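# Carry tube rack through self-closing doors to desk

## Task

Move the tube rack from the counter, through the self-closing doors, onto the desk. At the end the rack must stand upright with each tube seated all the way down in a hole, and both doors must be closed. The rack and tubes must never touch the floor. Any number of the robots may help. Finish by releasing the rack and backing the robots away. No robot may topple or be left leaning.

## Robot and tools

Robots: three identical Hello Robot Stretch 4 units named r1, r2 and r3. Each has an omni-wheel base, a vertical mast with a lift, a telescoping arm that reaches forward, a wrist with yaw, pitch and roll joints, and a two-finger gripper made of flexible steel strips. Each is about 1.6 m tall, and its base rim lies within 0.23 m of the base origin. Each carries four cameras: <r>_head_camera, <r>_head_left_camera, <r>_head_right_camera and <r>_wrist_camera, where <r> is r1, r2 or r3.

Frames: each robot reports in its own base frame. The origin is on the floor under the base centre, with x forward, y left and z up. hand_pose is a point between the open fingertips, given in that frame; the printed value can be slightly off. The odometry frame is the base frame where the robot started. base_odometry counts wheel rotation, so slipping shows up as travel. Heading runs from -3.142 to 3.142, positive to the left. Because every robot uses its own frames, only images, lidar_m and wrist_depth_mm show where the robots are relative to one another.

execute_actions(actions, cameras): actions is a list holding one action or none. An empty list just reports state and images. The action is an object keyed by robot name, and each robot gets its own entry.
- base: exactly one of translate_m, strafe_m or rotate_rad. Each is an offset from where the base last measured itself, not a place to go to. translate_m is metres forward (+) or back, from -2 to 2. strafe_m is metres to the left (+) or right, from -2 to 2. rotate_rad turns in place, counter-clockwise (left) positive, from -3.2 to 3.2.
- joints: absolute targets by name. lift_m is 0 to 1.2 m. arm_m is extension, 0 to 0.55 m. wrist_yaw_rad is -1.134 to 4.276; 0 points forward, positive is left, 3.14 is folded back, and above 3.4 the arm may be in the way. wrist_pitch_rad is -1.117 to 4.259; 0 is level and 1.57 points down. wrist_roll_rad is -1.117 to 4.259; positive turns clockwise when viewed from behind the gripper. gripper_m is the fingertip gap, -0.038 to 0.141 m; values below 0 press the tips together. A joint target outside its range is clipped and still run. Any other bad value or unknown key rejects the whole call, and nothing moves.
- pace: "slow", "default", "fast" or "max". Base speeds are 0.1/0.3/0.4/0.6 m/s and turn rates 1/2/3/4 rad/s, in that order. A raised lift lowers both caps.
- contact_limits: {"arm_m": 0 to 0.75}. This sets how hard the arm may push before it stops. The default is 0.5.
- end_of_arm: "enable_torque", sent alone. It restores wrist or gripper motors that switched off.
Everything in one action starts together. A robot, joint or base left out may still be pushing toward an older target. cameras lists camera names, or "all"; leaving it out or passing null gives all cameras, and [] gives none.

wait(seconds: 0 to 10) lets the scene run with no new commands and returns state and images. zoom_image(camera, region [x0,y0,x1,y1] in pixels, top-left origin, at most 504x504) gives a closer look at a camera's latest full image. read_manual(section="licences") returns only licence text. finished_scene(scene) ends the scene for good and reports success. It should only be called once the rack is placed, the doors are shut, and the robots have let go and moved away.

Result lines: base_status and joint_status describe how each commanded motion ended. "done" means the base wheels turned the commanded amount, even if they slipped. "off_target" means the part stopped short and may still be pushing. "contact_stop_at_<key>" means it struck something; that lift, arm or wheel set goes slack, so a lift may sag or a base may roll. "limit_stop_at_<name>" is a built-in stop: own_body means self-collision (likely with the wrist pitched up below -0.2 and rolled), and tilt means a lean over 6 degrees, which leaves lift, arm and wheels slack. "torque_fault" means a wrist or gripper motor went limp from overload and needs enable_torque. on_its_own reports things that were not commanded; there, "held at" is the held target, not the actual position. motor_effort gives percent of maximum with the peak in brackets. Gripper effort changing clearly at a command of 0 or more indicates a firm grip; gripper_m itself does not. turned_by_wheels versus turned_by_imu differing by over about 0.1 rad suggests a collision or slip. base_tilt reports forward and right lean in degrees, with a fixed bias of up to about 1.5 degrees. lidar_m gives 12 distances in 30 degree sectors: the 1st is straight ahead and they go counter-clockwise, so the 4th is left, the 7th behind and the 10th right. "-" means nothing seen or something closer than 0.25 m. Clear objects and thin legs may be missed. wrist_depth_mm is a 7x7 depth grid in mm, 100 to 2000.

Gripping: command a gap smaller than the object; a smaller value squeezes harder and pulls the object inward. A good first unfold is lift_m 0.4 together with wrist_yaw_rad 0.

Hazards: robots pressing or crashing into each other fails the run, and driving on after bases touch presses hard. Identical commands can yield travel differing by about 3 cm per metre, which strains a shared load and can tip a robot. Driving or turning with over 1 kg held and arm_m above 0.2 risks tipping, especially at fast paces. Steady pushes with a high gripper do too. A level gripper holding more than about 2 kg, or a gripper pressed by base or arm motion, causes torque faults. Avoid drops, slams and hard pushes. Keep the rack and tubes off the floor. Loose objects may occasionally get nudged, and the doors swing shut by themselves. Time passes while you think, and the robots keep holding their last command.

Each tool is called after ">>>" as name(argument=value, ...) on one line, values as JSON.

## Session

>>> execute_actions(actions=[])

Scene clock: 0.00 s.
r1.base_odometry: x=+0.000 y=+0.000 heading=+0.000 (m, m, rad; r1's odometry frame)
r1.turned_by_wheels: +0.000 (rad since the last result)
r1.turned_by_imu: +0.000 (rad since the last result)
r1.base_tilt: forward=+0.3 right=-0.3 (deg)
r1.lidar_m: 1.72 1.24 2.79 2.09 1.90 1.67 1.17 1.11 1.14 1.27 1.21 1.27
r1.base_status: not commanded
r1.joint_positions: lift_m=+0.280 arm_m=-0.002 wrist_yaw_rad=+3.170 wrist_pitch_rad=+0.000 wrist_roll_rad=-0.002 gripper_m=+0.057
r1.joint_status: not commanded
r1.motor_effort: lift_m=+17 arm_m=+0 wrist_yaw_rad=+1 wrist_pitch_rad=-5 wrist_roll_rad=+1 gripper_m=-2 wheel_0=+0 wheel_1=+0 wheel_2=+0 (%)
r1.hand_pose: x=-0.1224 y=+0.0791 z=+0.4579 quat_wxyz=(-0.014, +0.000, -0.001, +1.000) (m; r1's base frame)
r1.wrist_depth_mm: - - 133 1397 1576 1863 1661 / - 107 133 1397 1661 1863 1576 / - 114 135 1430 1618 1863 1618 / 138 136 221 1430 1618 1863 1661 / 215 1118 1205 1397 1661 1808 1618 / 215 1098 194 1397 193 1464 1430 / 215 976 1060 - 1078 976 1060
r2.base_odometry: x=+0.000 y=+0.000 heading=+0.000 (m, m, rad; r2's odometry frame)
r2.turned_by_wheels: +0.000 (rad since the last result)
r2.turned_by_imu: +0.000 (rad since the last result)
r2.base_tilt: forward=+0.0 right=-0.2 (deg)
r2.lidar_m: 2.11 2.02 2.07 1.61 1.58 1.36 1.05 1.04 1.12 1.69 2.48 2.67
r2.base_status: not commanded
r2.joint_positions: lift_m=+0.196 arm_m=+0.003 wrist_yaw_rad=+3.077 wrist_pitch_rad=-0.002 wrist_roll_rad=-0.003 gripper_m=+0.057
r2.joint_status: not commanded
r2.motor_effort: lift_m=+19 arm_m=+0 wrist_yaw_rad=+0 wrist_pitch_rad=-5 wrist_roll_rad=-1 gripper_m=-1 wheel_0=+0 wheel_1=+0 wheel_2=+0 (%)
r2.hand_pose: x=-0.1088 y=+0.1058 z=+0.3751 quat_wxyz=(+0.032, +0.001, -0.001, +0.999) (m; r2's base frame)
r2.wrist_depth_mm: - 138 1182 1336 1537 1756 1983 / - 127 1182 1366 1499 1756 1921 / - 128 195 1336 1537 1808 1983 / 122 139 1182 1336 1576 1808 1983 / 991 1078 1160 1308 1537 1756 1983 / 960 1078 202 1281 203 1281 1255 / 878 831 878 - 878 809 891
r3.base_odometry: x=+0.000 y=+0.000 heading=+0.000 (m, m, rad; r3's odometry frame)
r3.turned_by_wheels: +0.000 (rad since the last result)
r3.turned_by_imu: +0.000 (rad since the last result)
r3.base_tilt: forward=-0.7 right=+0.0 (deg)
r3.lidar_m: 1.99 1.96 2.18 1.28 1.23 1.49 1.16 1.15 1.26 1.91 1.36 1.51
r3.base_status: not commanded
r3.joint_positions: lift_m=+0.213 arm_m=-0.002 wrist_yaw_rad=+3.175 wrist_pitch_rad=+0.015 wrist_roll_rad=+0.002 gripper_m=+0.057
r3.joint_status: not commanded
r3.motor_effort: lift_m=+20 arm_m=+0 wrist_yaw_rad=+0 wrist_pitch_rad=-6 wrist_roll_rad=-2 gripper_m=-3 wheel_0=+0 wheel_1=+0 wheel_2=+0 (%)
r3.hand_pose: x=-0.1222 y=+0.0778 z=+0.3868 quat_wxyz=(-0.017, -0.008, +0.001, +1.000) (m; r3's base frame)
r3.wrist_depth_mm: - 140 140 1397 1537 1661 1756 / - - 139 1366 1499 1661 1808 / - 107 139 1397 1464 1661 1808 / - 121 143 1366 1464 1618 1808 / 192 1160 1255 1366 1499 1618 1808 / 211 1182 206 1366 194 1464 1397 / 209 1008 960 111 991 891 991
pictures: r1_head_camera, r1_head_left_camera, r1_head_right_camera, r1_wrist_camera, r2_head_camera, r2_head_left_camera, r2_head_right_camera, r2_wrist_camera, r3_head_camera, r3_head_left_camera, r3_head_right_camera, r3_wrist_camera
Images, in order (width x height): r1_head_camera 420x560, r1_head_left_camera 420x672, r1_head_right_camera 420x672, r1_wrist_camera 616x392, r2_head_camera 420x560, r2_head_left_camera 420x672, r2_head_right_camera 420x672, r2_wrist_camera 616x392, r3_head_camera 420x560, r3_head_left_camera 420x672, r3_head_right_camera 420x672, r3_wrist_camera 616x392.

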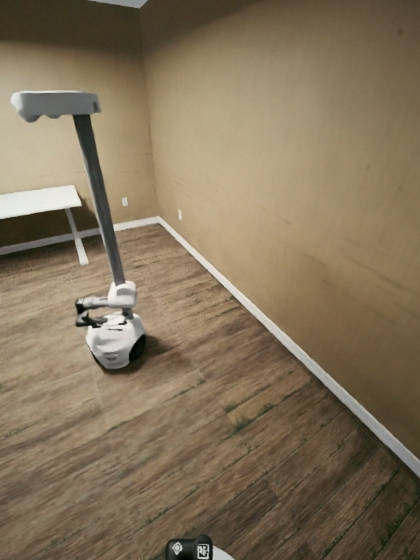

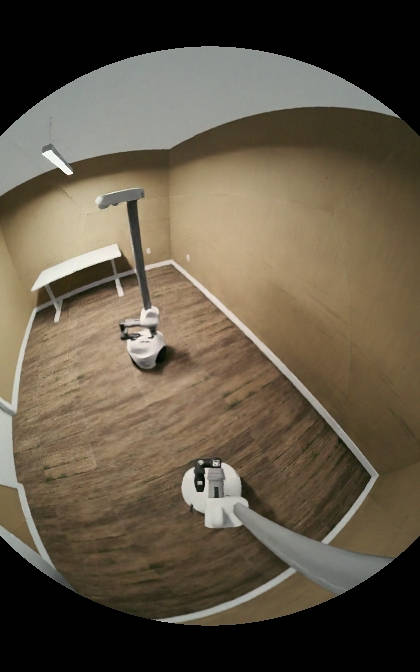

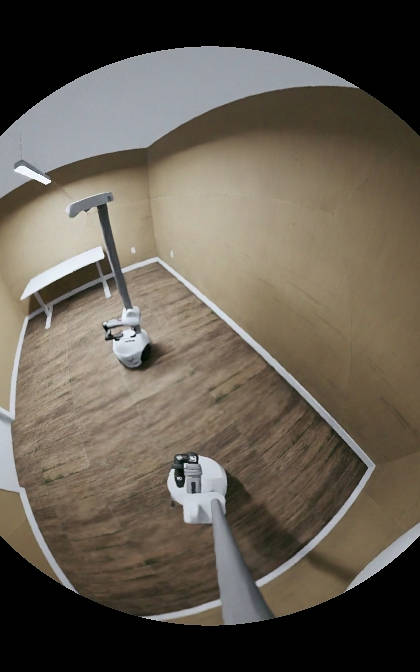

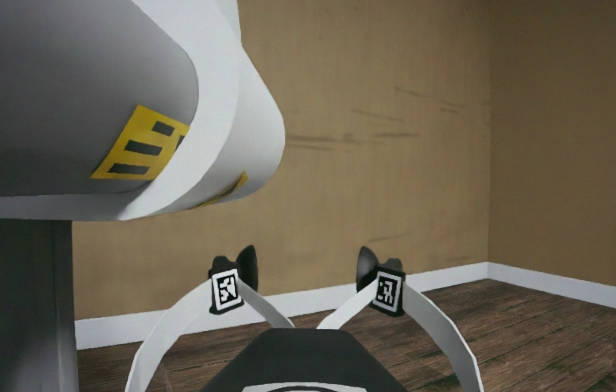

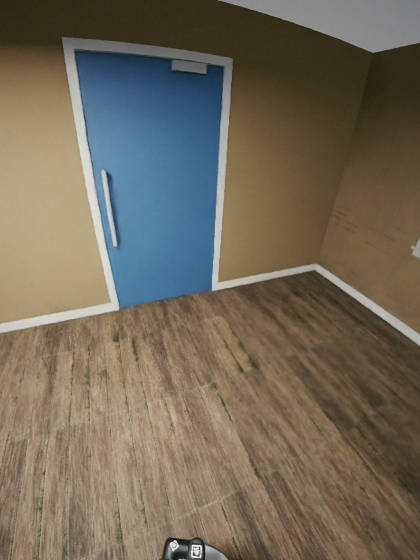

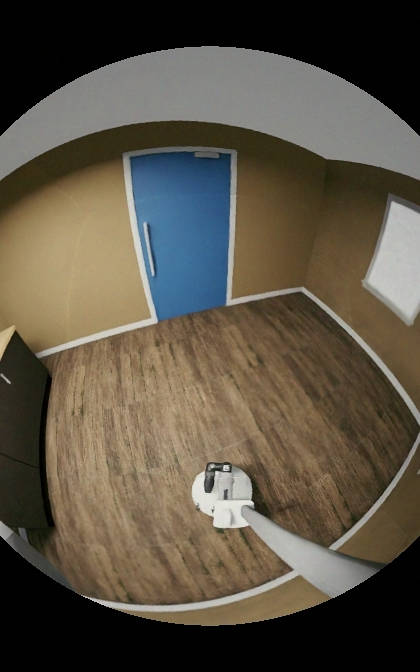

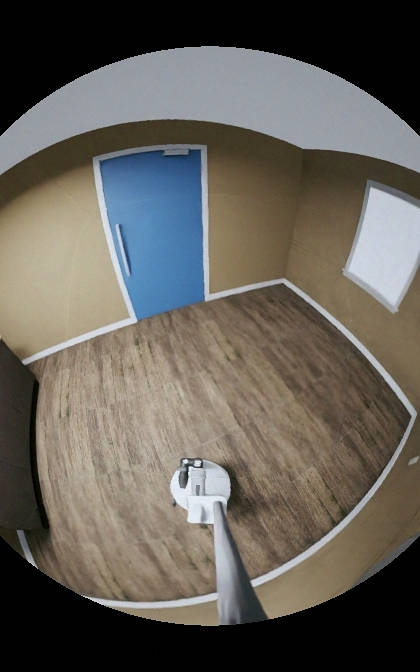

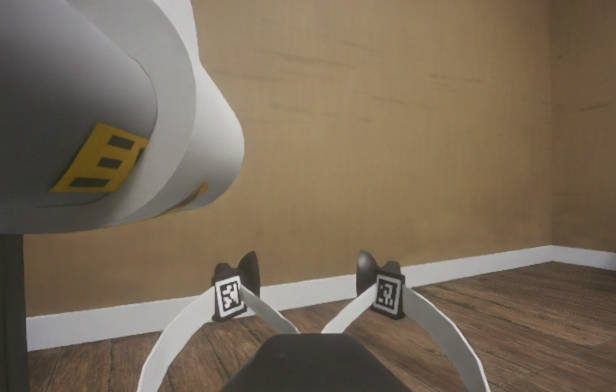

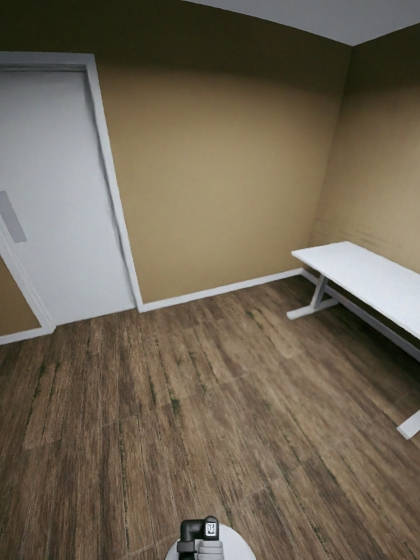

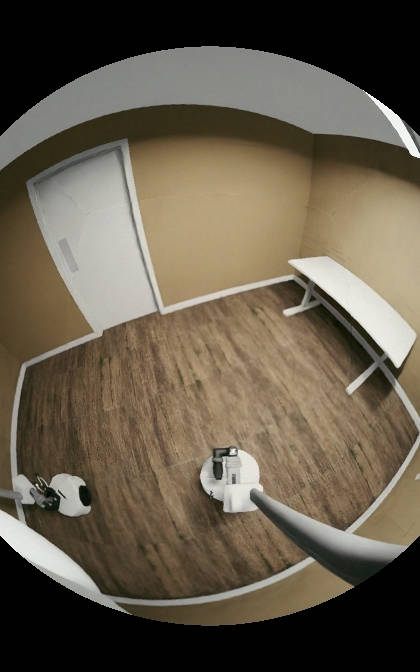

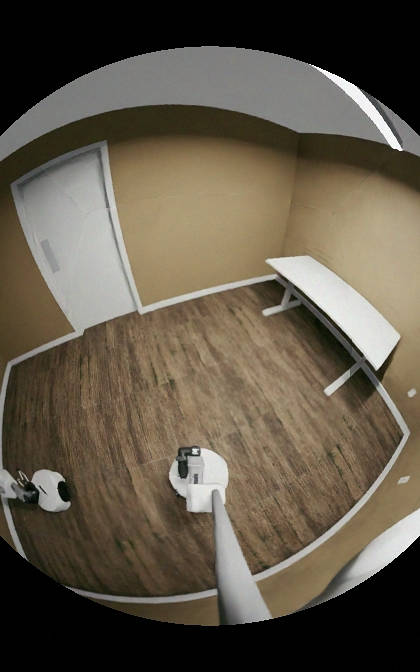

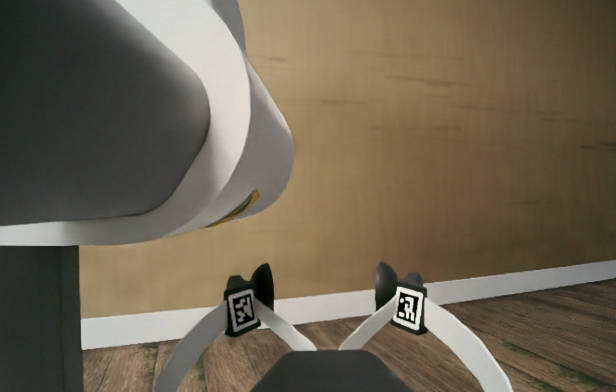

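>>> execute_actions(actions=[{"r2":{"base":{"rotate_rad":1.88},"joints":{"lift_m":0.9,"wrist_yaw_rad":0,"gripper_m":0.14}},"r3":{"base":{"rotate_rad":0.3},"joints":{"lift_m":0.15}},"r1":{"base":{"rotate_rad":1.9},"joints":{"lift_m":0.15}}}], cameras=["r1_head_camera","r2_head_camera","r3_head_camera","r2_wrist_camera"])

Scene clock: 8.37 s.
r1.base_odometry: x=+0.000 y=+0.000 heading=+1.899 (m, m, rad; r1's odometry frame)
r1.turned_by_wheels: +1.899 (rad since the last result)
r1.turned_by_imu: +1.907 (rad since the last result)
r1.base_tilt: forward=+0.3 right=-0.3 (deg)
r1.lidar_m: 1.89 1.90 1.29 1.11 1.11 1.32 1.23 1.22 1.43 1.23 1.27 2.27
r1.base_status: done
r1.joint_positions: lift_m=+0.150 arm_m=-0.002 wrist_yaw_rad=+3.170 wrist_pitch_rad=+0.000 wrist_roll_rad=-0.002 gripper_m=+0.057
r1.joint_status: all done
r1.motor_effort: lift_m=+16(16) arm_m=+0(0) wrist_yaw_rad=+1(1) wrist_pitch_rad=-6(6) wrist_roll_rad=-1(1) gripper_m=-3(4) wheel_0=-4(3) wheel_1=-4(8) wheel_2=-3(6) (%)
r1.hand_pose: x=-0.1224 y=+0.0791 z=+0.3284 quat_wxyz=(-0.014, +0.000, -0.001, +1.000) (m; r1's base frame)
r1.wrist_depth_mm: - - 134 1308 1397 1499 1160 / - 107 134 1336 1397 1499 1182 / - 114 135 1336 1430 1430 1160 / 138 136 222 1336 1430 1464 1182 / 214 1255 1281 1366 1397 1499 1160 / 214 1060 194 1118 193 1118 1060 / 214 723 798 - 809 732 788
r2.base_odometry: x=+0.000 y=+0.000 heading=+1.880 (m, m, rad; r2's odometry frame)
r2.turned_by_wheels: +1.880 (rad since the last result)
r2.turned_by_imu: +1.870 (rad since the last result)
r2.base_tilt: forward=+0.0 right=-0.2 (deg)
r2.lidar_m: 1.57 1.67 1.11 1.04 1.05 1.36 2.50 2.55 2.24 2.01 2.12 1.70
r2.base_status: done
r2.joint_positions: lift_m=+0.900 arm_m=+0.003 wrist_yaw_rad=+0.000 wrist_pitch_rad=-0.001 wrist_roll_rad=-0.003 gripper_m=+0.140
r2.joint_status: all done
r2.motor_effort: lift_m=+22(19) arm_m=-1(0) wrist_yaw_rad=-2(8) wrist_pitch_rad=-5(5) wrist_roll_rad=-1(1) gripper_m=+3(7) wheel_0=-2(7) wheel_1=+0(6) wheel_2=-1(7) (%)
r2.hand_pose: x=+0.4620 y=-0.0873 z=+1.0784 quat_wxyz=(+1.000, -0.001, -0.001, +0.000) (m; r2's base frame)
r2.wrist_depth_mm: 1921 1983 1983 - - - - / 1808 1921 1983 - - - - / 1808 1921 1983 - - - - / 1863 1863 - - - - - / 1808 1921 1366 1397 1430 1464 1537 / 1808 1983 1397 1397 1430 1464 1537 / 1808 1921 1397 - 1430 1499 1537
r3.base_odometry: x=+0.000 y=+0.000 heading=+0.300 (m, m, rad; r3's odometry frame)
r3.turned_by_wheels: +0.300 (rad since the last result)
r3.turned_by_imu: +0.302 (rad since the last result)
r3.base_tilt: forward=-0.7 right=+0.0 (deg)
r3.lidar_m: 1.96 2.09 2.59 1.24 1.81 1.25 1.15 1.17 1.52 1.35 1.42 1.81
r3.base_status: done
r3.joint_positions: lift_m=+0.150 arm_m=-0.002 wrist_yaw_rad=+3.175 wrist_pitch_rad=+0.015 wrist_roll_rad=+0.002 gripper_m=+0.057
r3.joint_status: all done
r3.motor_effort: lift_m=+16(18) arm_m=+0(0) wrist_yaw_rad=+1(2) wrist_pitch_rad=-5(5) wrist_roll_rad=-1(3) gripper_m=-1(3) wheel_0=-2(4) wheel_1=-1(7) wheel_2=-1(6) (%)
r3.hand_pose: x=-0.1222 y=+0.0778 z=+0.3241 quat_wxyz=(-0.017, -0.008, +0.001, +1.000) (m; r3's base frame)
r3.wrist_depth_mm: - 140 140 1281 1281 1336 1308 / - - 139 1281 1308 1308 1336 / - 107 138 1281 1281 1281 1308 / - 121 143 1281 1281 1308 1308 / 191 1255 1281 1281 1281 1281 1308 / 211 1281 205 1281 194 1281 1229 / 209 878 809 111 854 768 842
pictures: r1_head_camera, r2_head_camera, r2_wrist_camera, r3_head_camera
Images, in order (width x height): r1_head_camera 420x560, r2_head_camera 420x560, r2_wrist_camera 616x392, r3_head_camera 420x560.

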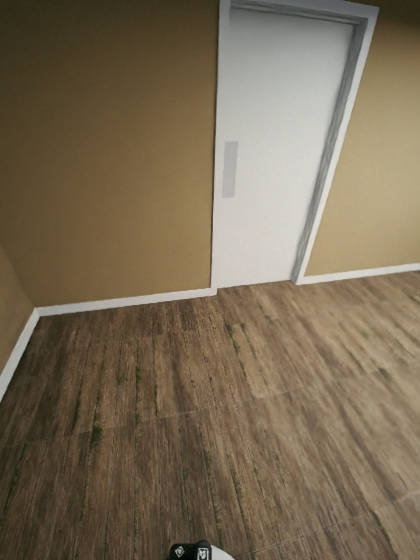

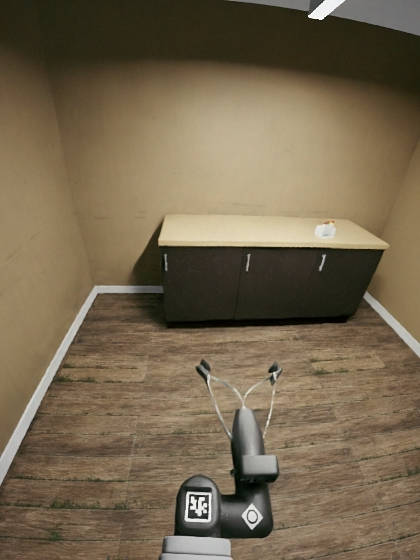

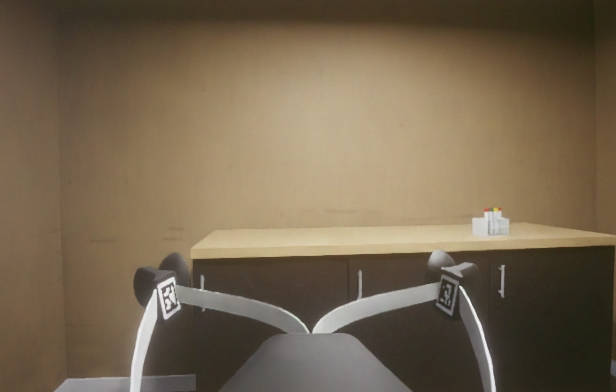

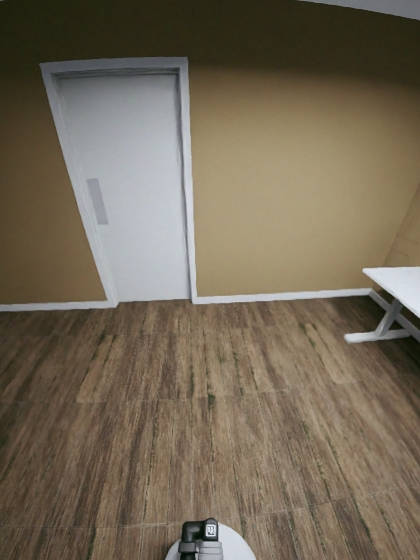

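>>> zoom_image(camera="r2_head_camera", region=[290, 200, 370, 260])

>>> execute_actions(actions=[{"r2":{"base":{"strafe_m":-0.75}},"r3":{"base":{"strafe_m":0.56},"pace":"fast"},"r1":{"base":{"rotate_rad":0.2}}}], cameras=["r2_head_camera","r3_head_camera","r2_wrist_camera"])

Region (290, 200, 370, 260) of r2_head_camera's 420x560 image, scaled by 6.300, with more detail than that image has; it fills the top 378 rows of this view, and the rest is white.

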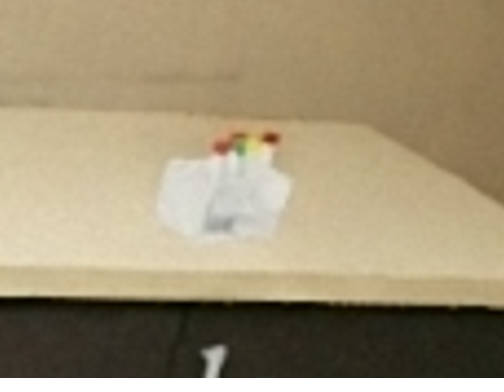

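Scene clock: 28.13 s.
r1.base_odometry: x=+0.000 y=+0.000 heading=+2.099 (m, m, rad; r1's odometry frame)
r1.turned_by_wheels: +0.199 (rad since the last result)
r1.turned_by_imu: +0.198 (rad since the last result)
r1.base_tilt: forward=+0.2 right=-0.3 (deg)
r1.lidar_m: 1.88 1.64 1.17 1.11 1.15 1.32 1.22 1.27 1.68 0.68 2.81 2.08
r1.base_status: done
r1.joint_positions: lift_m=+0.150 arm_m=-0.002 wrist_yaw_rad=+3.170 wrist_pitch_rad=+0.000 wrist_roll_rad=-0.002 gripper_m=+0.057
r1.joint_status: not commanded
r1.motor_effort: lift_m=+16(16) arm_m=+0(1) wrist_yaw_rad=+1(1) wrist_pitch_rad=-6(6) wrist_roll_rad=-1(0) gripper_m=-4(4) wheel_0=-3(9) wheel_1=-3(6) wheel_2=-2(7) (%)
r1.hand_pose: x=-0.1224 y=+0.0791 z=+0.3284 quat_wxyz=(-0.014, +0.000, -0.001, +1.000) (m; r1's base frame)
r1.wrist_depth_mm: - - 133 1308 1308 1281 1308 / - 107 133 1308 1308 1308 1308 / - 114 135 1336 1308 1308 1336 / 138 136 222 1308 1336 1336 1336 / 215 1336 1336 1336 1308 1336 1308 / 214 1078 195 1098 193 1098 1078 / 213 715 788 - 798 723 788
r2.base_odometry: x=+0.715 y=+0.228 heading=+1.880 (m, m, rad; r2's odometry frame)
r2.turned_by_wheels: +0.000 (rad since the last result)
r2.turned_by_imu: +0.000 (rad since the last result)
r2.base_tilt: forward=+0.0 right=-0.2 (deg)
r2.lidar_m: 1.65 1.69 1.93 1.79 1.82 2.33 2.42 2.12 1.42 1.28 1.35 1.76
r2.base_status: done
r2.joint_positions: lift_m=+0.900 arm_m=+0.003 wrist_yaw_rad=+0.000 wrist_pitch_rad=-0.001 wrist_roll_rad=-0.003 gripper_m=+0.140
r2.joint_status: not commanded
r2.motor_effort: lift_m=+22(22) arm_m=+0(0) wrist_yaw_rad=-2(3) wrist_pitch_rad=-6(5) wrist_roll_rad=-2(2) gripper_m=+2(0) wheel_0=-1(9) wheel_1=+0(7) wheel_2=-1(2) (%)
r2.hand_pose: x=+0.4620 y=-0.0873 z=+1.0784 quat_wxyz=(+1.000, -0.001, -0.001, +0.000) (m; r2's base frame)
r2.wrist_depth_mm: 1921 - - - - - 1499 / 1983 - - - - - 1499 / 1983 - - - - - 1499 / - - - - - - 1499 / 1397 1397 1430 1499 1499 - 1499 / 1336 1430 1430 1464 1537 1863 1499 / 1397 1397 1464 - 1576 1983 1499
r3.base_odometry: x=-0.165 y=+0.535 heading=+0.300 (m, m, rad; r3's odometry frame)
r3.turned_by_wheels: +0.000 (rad since the last result)
r3.turned_by_imu: +0.002 (rad since the last result)
r3.base_tilt: forward=-0.7 right=+0.0 (deg)
r3.lidar_m: 2.00 1.96 2.14 0.67 0.81 1.29 1.19 1.22 1.59 1.92 1.96 2.07
r3.base_status: done
r3.joint_positions: lift_m=+0.150 arm_m=-0.002 wrist_yaw_rad=+3.175 wrist_pitch_rad=+0.015 wrist_roll_rad=+0.002 gripper_m=+0.057
r3.joint_status: not commanded
r3.motor_effort: lift_m=+18(17) arm_m=+0(0) wrist_yaw_rad=+2(1) wrist_pitch_rad=-7(6) wrist_roll_rad=-2(2) gripper_m=-3(1) wheel_0=-1(11) wheel_1=+0(6) wheel_2=-1(1) (%)
r3.hand_pose: x=-0.1222 y=+0.0778 z=+0.3240 quat_wxyz=(-0.017, -0.008, +0.001, +1.000) (m; r3's base frame)
r3.wrist_depth_mm: - 140 139 1336 1366 1336 1366 / - - 139 1308 1308 1336 1366 / - 107 138 1336 1336 1336 1336 / - 121 143 1308 1308 1336 1336 / 192 1336 1336 1336 1336 1336 1308 / 211 1308 206 1281 194 1255 1229 / 209 878 820 111 854 778 854
pictures: r2_head_camera, r2_wrist_camera, r3_head_camera
Images, in order (width x height): r2_head_camera 420x560, r2_wrist_camera 616x392, r3_head_camera 420x560.

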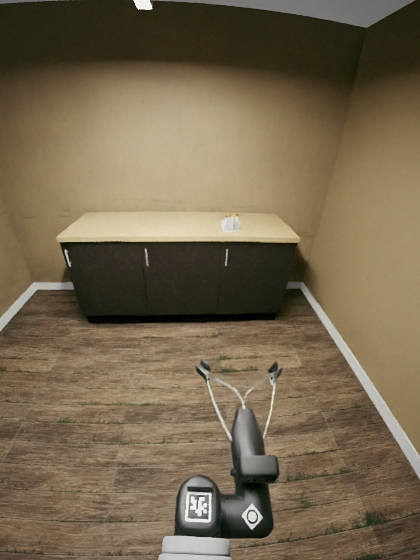

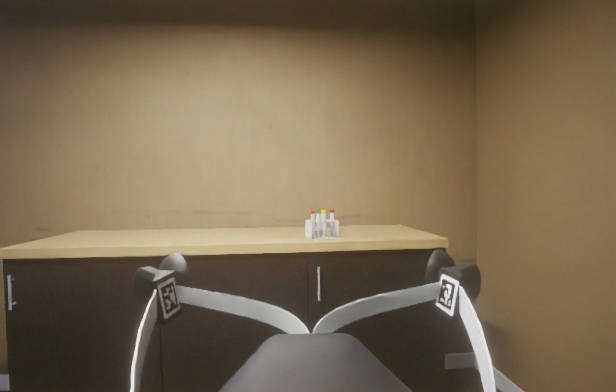

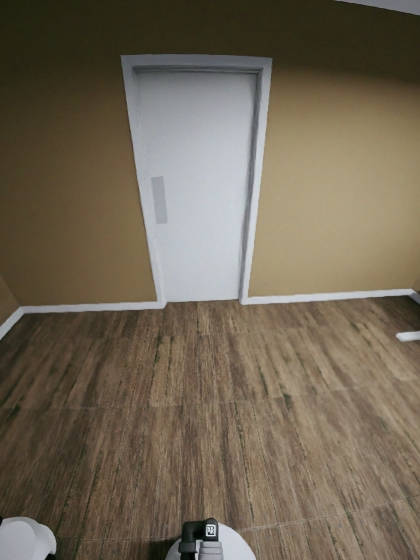

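>>> execute_actions(actions=[{"r2":{"base":{"translate_m":0.9},"joints":{"lift_m":1.0,"wrist_pitch_rad":0.3}},"r3":{"base":{"rotate_rad":0.07}}}], cameras=["r2_head_camera","r2_wrist_camera"])

>>> execute_actions(actions=[{"r2":{"base":{"translate_m":0.3}},"r3":{"base":{"translate_m":1.55},"pace":"fast"}}], cameras=["r2_head_camera","r2_wrist_camera","r3_head_camera","r3_head_left_camera"])

Scene clock: 38.47 s.
r1.base_odometry: x=+0.000 y=+0.000 heading=+2.099 (m, m, rad; r1's odometry frame)
r1.turned_by_wheels: +0.000 (rad since the last result)
r1.turned_by_imu: -0.003 (rad since the last result)
r1.base_tilt: forward=+0.2 right=-0.3 (deg)
r1.lidar_m: 1.88 1.65 1.17 1.11 1.15 1.30 1.22 1.28 1.69 0.67 2.81 2.08
r1.base_status: not commanded
r1.joint_positions: lift_m=+0.150 arm_m=-0.002 wrist_yaw_rad=+3.170 wrist_pitch_rad=+0.000 wrist_roll_rad=-0.002 gripper_m=+0.057
r1.joint_status: not commanded
r1.motor_effort: lift_m=+16(16) arm_m=+0(0) wrist_yaw_rad=+1(1) wrist_pitch_rad=-7(6) wrist_roll_rad=+0(0) gripper_m=-2(2) wheel_0=-3(3) wheel_1=-3(2) wheel_2=-2(2) (%)
r1.hand_pose: x=-0.1224 y=+0.0791 z=+0.3284 quat_wxyz=(-0.014, +0.000, -0.001, +1.000) (m; r1's base frame)
r1.wrist_depth_mm: - - 133 1336 1281 1281 1308 / - 107 134 1308 1308 1308 1281 / - 114 135 1336 1308 1336 1336 / 138 137 221 1336 1308 1336 1308 / 214 1336 1336 1336 1336 1308 1308 / 215 1078 194 1118 193 1098 1098 / 214 723 809 - 820 723 788
r2.base_odometry: x=+0.441 y=+1.085 heading=+1.880 (m, m, rad; r2's odometry frame)
r2.turned_by_wheels: +0.000 (rad since the last result)
r2.turned_by_imu: +0.001 (rad since the last result)
r2.base_tilt: forward=+0.0 right=-0.2 (deg)
r2.lidar_m: 0.75 0.78 0.99 1.87 1.91 2.46 3.35 1.97 1.33 1.22 1.26 0.83
r2.base_status: done
r2.joint_positions: lift_m=+1.000 arm_m=+0.003 wrist_yaw_rad=+0.000 wrist_pitch_rad=+0.302 wrist_roll_rad=-0.003 gripper_m=+0.140
r2.joint_status: all done
r2.motor_effort: lift_m=+21(23) arm_m=-1(0) wrist_yaw_rad=-2(2) wrist_pitch_rad=-4(5) wrist_roll_rad=-1(2) gripper_m=+1(1) wheel_0=+2(6) wheel_1=+0(4) wheel_2=-1(9) (%)
r2.hand_pose: x=+0.4489 y=-0.0874 z=+1.0922 quat_wxyz=(+0.989, -0.001, +0.150, +0.000) (m; r2's base frame)
r2.wrist_depth_mm: 1025 1025 1060 1078 1098 1160 1160 / 1060 1078 1118 1138 1160 1205 1229 / 1098 1138 1182 1205 1205 1255 1281 / 946 960 946 866 866 917 1308 / 640 647 654 647 640 683 683 / 615 615 621 654 661 699 732 / 654 661 683 - 732 759 798
r3.base_odometry: x=-0.165 y=+0.535 heading=+0.370 (m, m, rad; r3's odometry frame)
r3.turned_by_wheels: +0.070 (rad since the last result)
r3.turned_by_imu: +0.071 (rad since the last result)
r3.base_tilt: forward=-0.7 right=-0.1 (deg)
r3.lidar_m: 1.93 1.98 2.12 0.68 1.73 1.26 1.18 1.25 1.71 1.92 2.00 2.00
r3.base_status: done
r3.joint_positions: lift_m=+0.150 arm_m=-0.002 wrist_yaw_rad=+3.175 wrist_pitch_rad=+0.015 wrist_roll_rad=+0.002 gripper_m=+0.057
r3.joint_status: not commanded
r3.motor_effort: lift_m=+18(18) arm_m=+0(0) wrist_yaw_rad=+2(1) wrist_pitch_rad=-5(6) wrist_roll_rad=-3(1) gripper_m=-5(6) wheel_0=-2(4) wheel_1=+0(5) wheel_2=+1(5) (%)
r3.hand_pose: x=-0.1222 y=+0.0778 z=+0.3240 quat_wxyz=(-0.017, -0.008, +0.001, +1.000) (m; r3's base frame)
r3.wrist_depth_mm: - 140 140 1308 1308 1281 1281 / - - 139 1366 1308 1281 1281 / - 107 138 1336 1308 1308 1281 / - 121 143 1308 1308 1281 1255 / 193 1366 1366 1308 1308 1308 1281 / 211 1336 206 1281 193 1255 1205 / 209 878 820 111 842 778 854
pictures: r2_head_camera, r2_wrist_camera
Images, in order (width x height): r2_head_camera 420x560, r2_wrist_camera 616x392.

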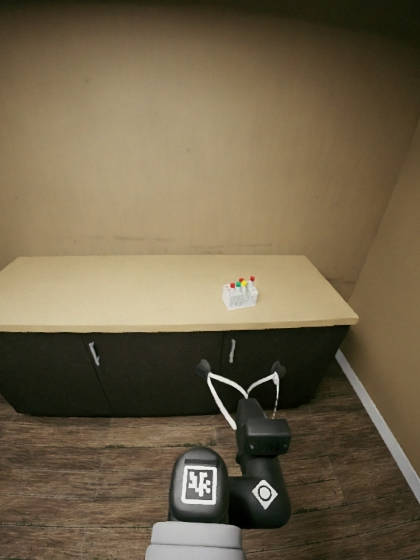

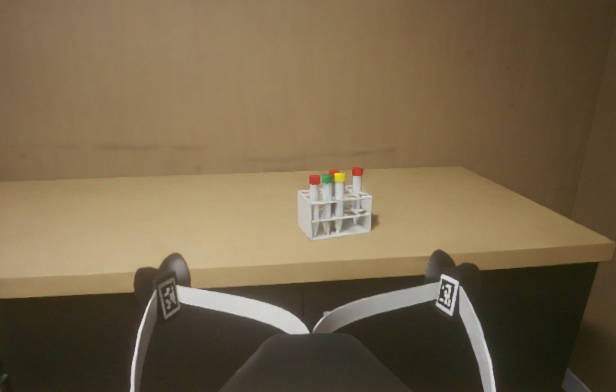

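Scene clock: 43.70 s.
r1.base_odometry: x=+0.000 y=+0.000 heading=+2.099 (m, m, rad; r1's odometry frame)
r1.turned_by_wheels: +0.000 (rad since the last result)
r1.turned_by_imu: -0.002 (rad since the last result)
r1.base_tilt: forward=+0.3 right=-0.3 (deg)
r1.lidar_m: 1.89 1.64 1.18 1.11 1.15 1.31 1.22 1.24 1.69 2.80 2.82 1.54
r1.base_status: not commanded
r1.joint_positions: lift_m=+0.150 arm_m=-0.002 wrist_yaw_rad=+3.170 wrist_pitch_rad=+0.000 wrist_roll_rad=-0.002 gripper_m=+0.057
r1.joint_status: not commanded
r1.motor_effort: lift_m=+16(16) arm_m=+0(0) wrist_yaw_rad=+0(1) wrist_pitch_rad=-6(6) wrist_roll_rad=-3(0) gripper_m=-2(3) wheel_0=-3(3) wheel_1=-3(2) wheel_2=-2(2) (%)
r1.hand_pose: x=-0.1224 y=+0.0791 z=+0.3284 quat_wxyz=(-0.014, +0.000, -0.001, +1.000) (m; r1's base frame)
r1.wrist_depth_mm: - - 133 1308 1308 1308 1308 / - 107 134 1308 1308 1308 1308 / - 114 135 1308 1308 1308 1281 / 138 137 221 1366 1336 1336 1308 / 215 1308 1308 1336 1336 1336 1336 / 214 1078 194 1098 193 1118 1098 / 214 723 798 - 809 723 778
r2.base_odometry: x=+0.350 y=+1.371 heading=+1.880 (m, m, rad; r2's odometry frame)
r2.turned_by_wheels: +0.000 (rad since the last result)
r2.turned_by_imu: +0.001 (rad since the last result)
r2.base_tilt: forward=+0.1 right=-0.2 (deg)
r2.lidar_m: 0.46 0.47 0.61 1.91 1.95 2.48 3.66 1.95 1.33 1.20 0.78 0.50
r2.base_status: done
r2.joint_positions: lift_m=+1.000 arm_m=+0.003 wrist_yaw_rad=+0.000 wrist_pitch_rad=+0.302 wrist_roll_rad=-0.003 gripper_m=+0.140
r2.joint_status: not commanded
r2.motor_effort: lift_m=+21(21) arm_m=+0(0) wrist_yaw_rad=-2(2) wrist_pitch_rad=-5(4) wrist_roll_rad=-1(1) gripper_m=+5(2) wheel_0=+0(5) wheel_1=+1(4) wheel_2=-1(10) (%)
r2.hand_pose: x=+0.4489 y=-0.0874 z=+1.0922 quat_wxyz=(+0.989, -0.001, +0.150, +0.000) (m; r2's base frame)
r2.wrist_depth_mm: 768 778 798 809 831 854 866 / 788 809 842 854 878 891 904 / 820 854 878 891 917 946 960 / 866 878 891 931 931 917 1008 / 654 654 640 603 484 634 634 / 488 445 445 389 418 442 480 / 392 394 394 - 394 377 387
r3.base_odometry: x=+1.280 y=+1.095 heading=+0.370 (m, m, rad; r3's odometry frame)
r3.turned_by_wheels: +0.000 (rad since the last result)
r3.turned_by_imu: +0.004 (rad since the last result)
r3.base_tilt: forward=-0.7 right=+0.0 (deg)
r3.lidar_m: 0.44 0.46 0.53 1.43 2.11 1.57 2.75 2.85 2.02 1.55 0.58 0.48
r3.base_status: done
r3.joint_positions: lift_m=+0.150 arm_m=-0.002 wrist_yaw_rad=+3.175 wrist_pitch_rad=+0.015 wrist_roll_rad=+0.002 gripper_m=+0.057
r3.joint_status: not commanded
r3.motor_effort: lift_m=+17(17) arm_m=+0(0) wrist_yaw_rad=+1(3) wrist_pitch_rad=-6(6) wrist_roll_rad=-3(0) gripper_m=-4(2) wheel_0=+0(8) wheel_1=-2(3) wheel_2=+1(10) (%)
r3.hand_pose: x=-0.1222 y=+0.0778 z=+0.3240 quat_wxyz=(-0.017, -0.008, +0.001, +1.000) (m; r3's base frame)
r3.wrist_depth_mm: - 140 140 - - - - / - - 138 - - - - / - 107 138 - - - - / - 121 143 - - - - / 192 1983 - - - 1863 1430 / 211 1366 205 1281 193 1255 1205 / 209 878 820 111 854 788 842
pictures: r2_head_camera, r2_wrist_camera, r3_head_camera, r3_head_left_camera
Images, in order (width x height): r2_head_camera 420x560, r2_wrist_camera 616x392, r3_head_camera 420x560, r3_head_left_camera 420x672.

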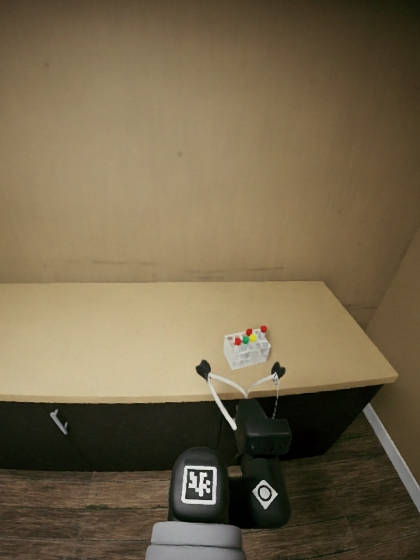

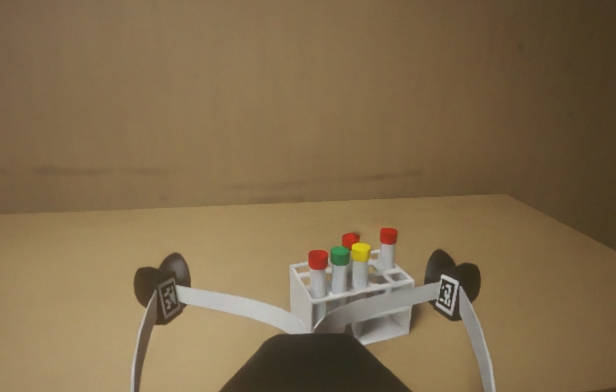

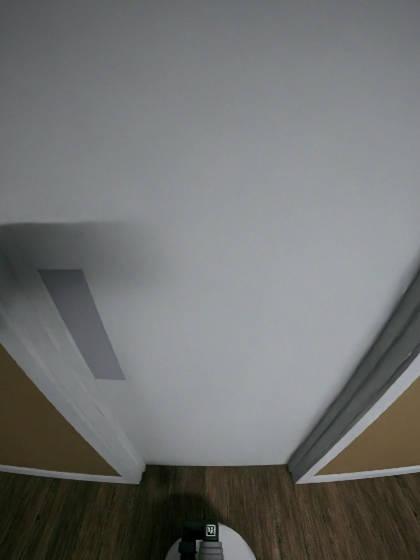

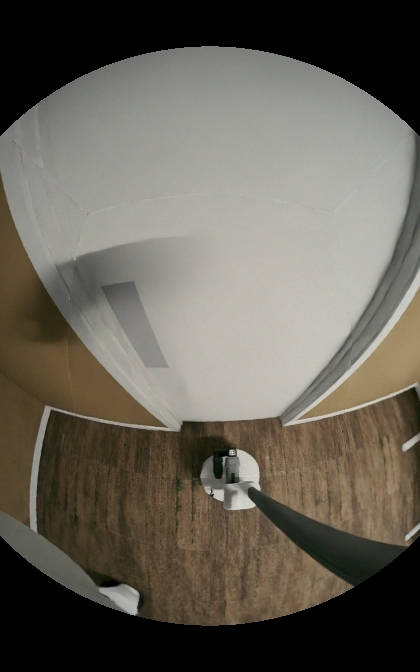

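>>> zoom_image(camera="r2_wrist_camera", region=[270, 215, 440, 355])

>>> zoom_image(camera="r2_head_camera", region=[190, 310, 310, 400])

Region (270, 215, 440, 355) of r2_wrist_camera's 616x392 image, scaled by 2.965; it fills the top 415 rows of this view, and the rest is white.

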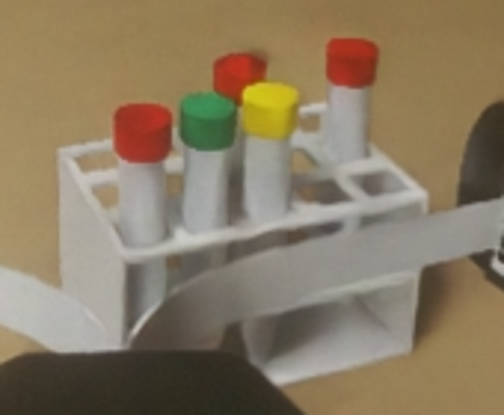

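Region (190, 310, 310, 400) of r2_head_camera's 420x560 image, scaled by 4.200, with more detail than that image has; it fills the top 378 rows of this view, and the rest is white.

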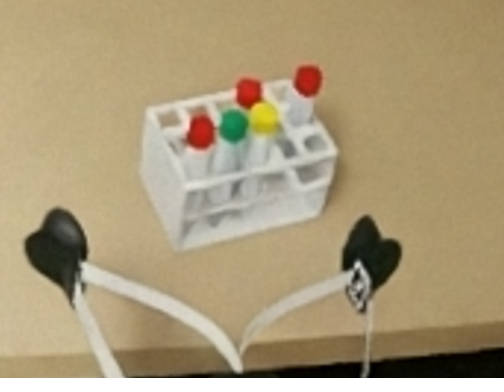

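>>> execute_actions(actions=[{"r2":{"joints":{"lift_m":1.2,"wrist_pitch_rad":1.2,"arm_m":0.3}},"r3":{"base":{"translate_m":0.6},"pace":"slow"},"r1":{"base":{"strafe_m":-0.85}}}], cameras=["r2_wrist_camera","r3_head_camera","r3_head_left_camera","r1_head_camera"])

Scene clock: 92.37 s.
r1.base_odometry: x=+0.734 y=+0.428 heading=+2.099 (m, m, rad; r1's odometry frame)
r1.turned_by_wheels: +0.000 (rad since the last result)
r1.turned_by_imu: -0.004 (rad since the last result)
r1.base_tilt: forward=+0.4 right=-0.3 (deg)
r1.lidar_m: 1.93 1.98 2.07 1.94 1.79 1.26 1.19 1.24 1.65 1.96 2.02 1.98
r1.base_status: done
r1.joint_positions: lift_m=+0.150 arm_m=-0.002 wrist_yaw_rad=+3.170 wrist_pitch_rad=+0.000 wrist_roll_rad=-0.002 gripper_m=+0.057
r1.joint_status: not commanded
r1.motor_effort: lift_m=+16(16) arm_m=+0(0) wrist_yaw_rad=+1(1) wrist_pitch_rad=-6(7) wrist_roll_rad=+2(2) gripper_m=-2(4) wheel_0=+1(10) wheel_1=+1(6) wheel_2=+0(5) (%)
r1.hand_pose: x=-0.1224 y=+0.0791 z=+0.3284 quat_wxyz=(-0.014, +0.000, -0.001, +1.000) (m; r1's base frame)
r1.wrist_depth_mm: - - 133 1255 1255 1281 1255 / - 107 134 1281 1281 1255 1255 / - 114 135 1281 1281 1308 1308 / 138 136 221 1308 1281 1308 1281 / 214 1308 1281 1308 1281 1308 1255 / 214 1078 194 1118 193 1098 1098 / 213 732 809 - 798 732 788
r2.base_odometry: x=+0.350 y=+1.371 heading=+1.880 (m, m, rad; r2's odometry frame)
r2.turned_by_wheels: +0.000 (rad since the last result)
r2.turned_by_imu: +0.002 (rad since the last result)
r2.base_tilt: forward=+0.1 right=-0.3 (deg)
r2.lidar_m: 0.46 0.45 0.60 1.89 1.95 2.49 3.72 1.96 1.32 1.21 0.76 0.51
r2.base_status: not commanded
r2.joint_positions: lift_m=+1.200 arm_m=+0.299 wrist_yaw_rad=+0.000 wrist_pitch_rad=+1.201 wrist_roll_rad=-0.003 gripper_m=+0.140
r2.joint_status: all done
r2.motor_effort: lift_m=+21(22) arm_m=+6(6) wrist_yaw_rad=-2(0) wrist_pitch_rad=-1(5) wrist_roll_rad=+0(1) gripper_m=+0(1) wheel_0=+0(0) wheel_1=+1(0) wheel_2=-1(1) (%)
r2.hand_pose: x=+0.5742 y=-0.0874 z=+1.1091 quat_wxyz=(+0.825, -0.001, +0.565, +0.001) (m; r2's base frame)
r2.wrist_depth_mm: 544 554 549 549 539 549 559 / 508 512 508 512 512 512 512 / 477 484 480 480 484 480 484 / 452 455 455 455 452 459 462 / 424 427 430 399 362 433 433 / 407 399 402 402 402 402 413 / 387 389 389 - 394 1182 1229
r3.base_odometry: x=+1.839 y=+1.312 heading=+0.369 (m, m, rad; r3's odometry frame)
r3.turned_by_wheels: +0.000 (rad since the last result)
r3.turned_by_imu: +0.004 (rad since the last result)
r3.base_tilt: forward=-0.7 right=+0.0 (deg)
r3.lidar_m: 0.25 0.39 1.03 0.41 0.40 2.89 1.94 2.75 0.46 0.25 - -
r3.base_status: done
r3.joint_positions: lift_m=+0.150 arm_m=-0.002 wrist_yaw_rad=+3.175 wrist_pitch_rad=+0.015 wrist_roll_rad=+0.002 gripper_m=+0.057
r3.joint_status: not commanded
r3.motor_effort: lift_m=+19(18) arm_m=+0(0) wrist_yaw_rad=+3(4) wrist_pitch_rad=-6(6) wrist_roll_rad=-1(2) gripper_m=-3(3) wheel_0=+12(24) wheel_1=-2(9) wheel_2=-16(24) (%)
r3.hand_pose: x=-0.1222 y=+0.0778 z=+0.3240 quat_wxyz=(-0.017, -0.008, +0.001, +1.000) (m; r3's base frame)
r3.wrist_depth_mm: - 140 140 - - - - / - - 138 - - - - / - 107 138 - - - - / - 121 142 - - - - / 192 1983 - - - - - / 211 1336 206 1308 193 1229 1229 / 209 878 820 111 842 778 842
pictures: r1_head_camera, r2_wrist_camera, r3_head_camera, r3_head_left_camera
Images, in order (width x height): r1_head_camera 420x560, r2_wrist_camera 616x392, r3_head_camera 420x560, r3_head_left_camera 420x672.

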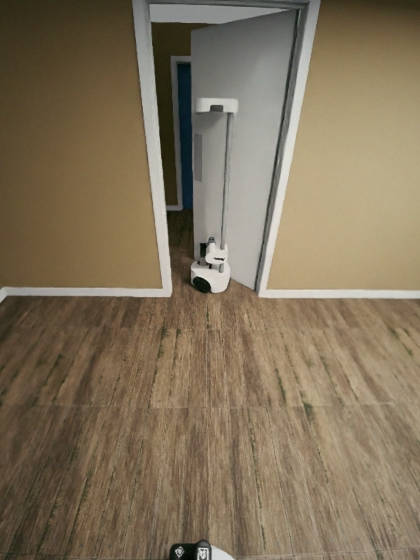

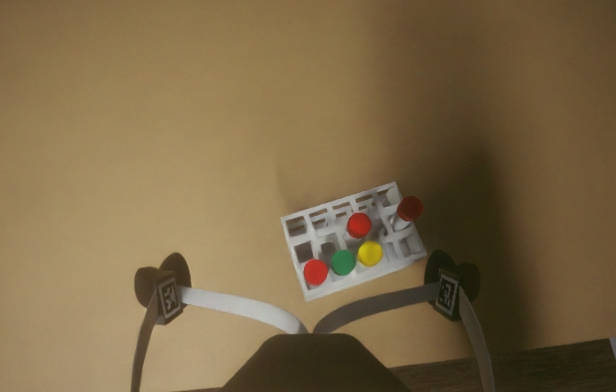

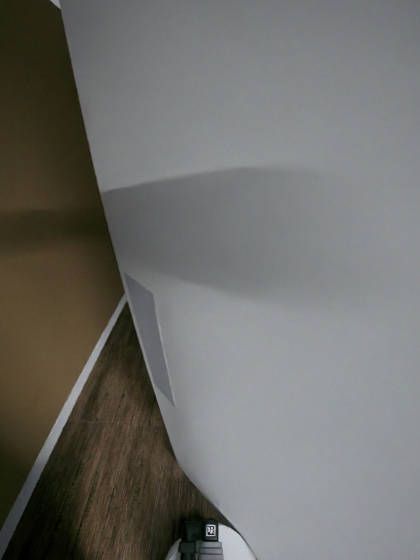

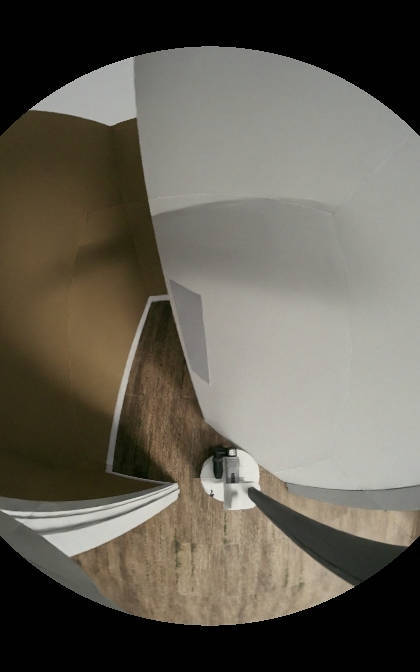

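>>> execute_actions(actions=[{"r2":{"base":{"rotate_rad":0.305},"joints":{"wrist_pitch_rad":0.2,"arm_m":0.0}},"r3":{"base":{"translate_m":0.5},"pace":"slow"},"r1":{"base":{"translate_m":1.2}}}], cameras=["r3_head_camera","r3_head_left_camera","r1_head_camera"])

Scene clock: 127.97 s.
r1.base_odometry: x=+0.130 y=+1.464 heading=+2.099 (m, m, rad; r1's odometry frame)
r1.turned_by_wheels: +0.000 (rad since the last result)
r1.turned_by_imu: -0.010 (rad since the last result)
r1.base_tilt: forward=+0.3 right=-0.3 (deg)
r1.lidar_m: 1.20 0.79 1.03 2.01 2.09 2.53 2.39 2.46 2.05 1.93 1.10 0.87
r1.base_status: done
r1.joint_positions: lift_m=+0.150 arm_m=-0.002 wrist_yaw_rad=+3.170 wrist_pitch_rad=+0.000 wrist_roll_rad=-0.002 gripper_m=+0.057
r1.joint_status: not commanded
r1.motor_effort: lift_m=+17(17) arm_m=+0(0) wrist_yaw_rad=+1(1) wrist_pitch_rad=-5(6) wrist_roll_rad=-2(2) gripper_m=-2(2) wheel_0=+2(9) wheel_1=+2(7) wheel_2=-1(17) (%)
r1.hand_pose: x=-0.1224 y=+0.0791 z=+0.3284 quat_wxyz=(-0.014, +0.000, -0.001, +1.000) (m; r1's base frame)
r1.wrist_depth_mm: - - 134 - - - - / - 107 134 - - - - / - 114 135 - - - - / 138 137 221 - - - - / 214 1921 - - - - - / 215 1060 194 1118 192 1118 1118 / 215 715 798 - 809 723 788
r2.base_odometry: x=+0.350 y=+1.371 heading=+2.184 (m, m, rad; r2's odometry frame)
r2.turned_by_wheels: +0.304 (rad since the last result)
r2.turned_by_imu: +0.305 (rad since the last result)
r2.base_tilt: forward=+0.0 right=-0.2 (deg)
r2.lidar_m: 0.45 0.53 0.87 1.92 2.16 3.52 3.63 1.48 1.21 1.21 0.57 0.47
r2.base_status: done
r2.joint_positions: lift_m=+1.200 arm_m=+0.004 wrist_yaw_rad=+0.000 wrist_pitch_rad=+0.202 wrist_roll_rad=-0.003 gripper_m=+0.140
r2.joint_status: all done
joint sent to its limit — the command would take r2.arm_m past its lower limit, so that joint was sent only as far as its limit.
r2.motor_effort: lift_m=+21(21) arm_m=-6(7) wrist_yaw_rad=-2(3) wrist_pitch_rad=-5(13) wrist_roll_rad=+0(1) gripper_m=-1(2) wheel_0=-3(7) wheel_1=-1(5) wheel_2=-3(6) (%)
r2.hand_pose: x=+0.4570 y=-0.0874 z=+1.3200 quat_wxyz=(+0.995, -0.001, +0.101, +0.000) (m; r2's base frame)
r2.wrist_depth_mm: 960 917 878 809 778 741 715 / 991 946 891 854 820 768 741 / 1060 991 931 878 842 788 768 / 1078 1042 976 904 866 820 788 / 1138 1042 1025 946 891 842 809 / 960 866 866 946 854 866 831 / 741 750 750 - 741 699 732
r3.base_odometry: x=+2.305 y=+1.492 heading=+0.369 (m, m, rad; r3's odometry frame)
r3.turned_by_wheels: +0.000 (rad since the last result)
r3.turned_by_imu: +0.000 (rad since the last result)
r3.base_tilt: forward=-0.7 right=+0.0 (deg)
r3.lidar_m: 1.70 1.44 1.04 1.00 0.86 0.69 1.24 0.49 0.25 0.25 1.33 0.25
r3.base_status: done
r3.joint_positions: lift_m=+0.150 arm_m=-0.002 wrist_yaw_rad=+3.175 wrist_pitch_rad=+0.015 wrist_roll_rad=+0.002 gripper_m=+0.057
r3.joint_status: not commanded
r3.motor_effort: lift_m=+18(18) arm_m=+0(0) wrist_yaw_rad=+2(2) wrist_pitch_rad=-6(6) wrist_roll_rad=-1(2) gripper_m=-3(5) wheel_0=+7(16) wheel_1=-2(1) wheel_2=-5(25) (%)
r3.hand_pose: x=-0.1222 y=+0.0778 z=+0.3240 quat_wxyz=(-0.017, -0.008, +0.001, +1.000) (m; r3's base frame)
r3.wrist_depth_mm: - 140 140 - - 732 676 / - - 139 - - 741 683 / - 107 138 - - 750 683 / - 121 143 1661 - 768 691 / 192 - - 1430 - 768 683 / 211 1308 205 1308 194 732 683 / 209 878 809 111 842 676 676
pictures: r1_head_camera, r3_head_camera, r3_head_left_camera
Images, in order (width x height): r1_head_camera 420x560, r3_head_camera 420x560, r3_head_left_camera 420x672.

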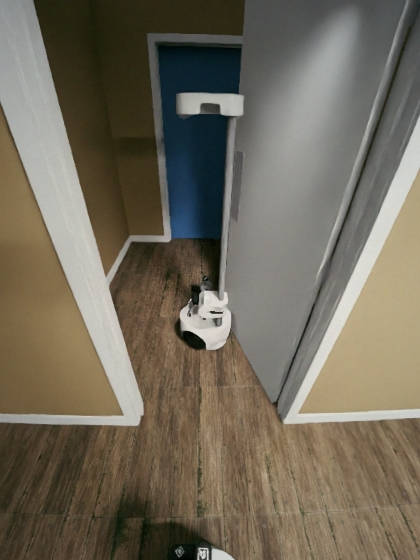

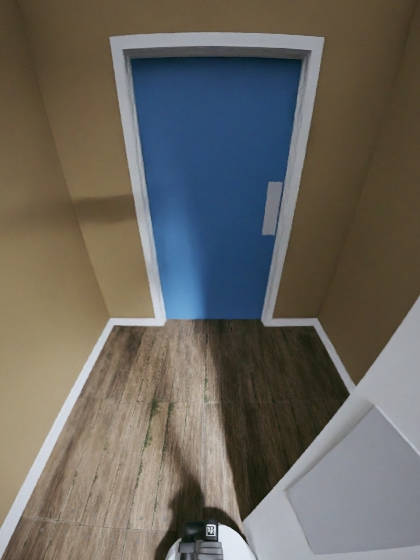

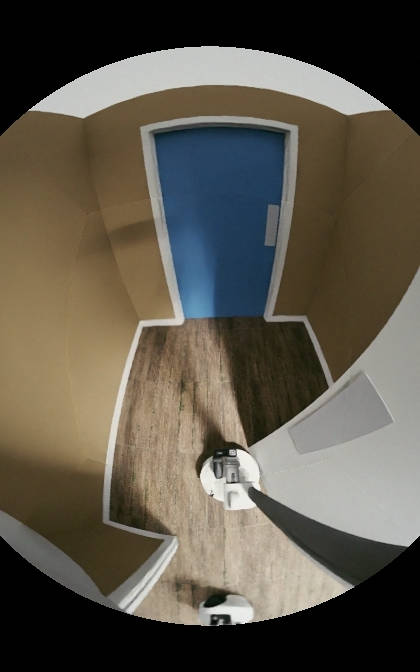

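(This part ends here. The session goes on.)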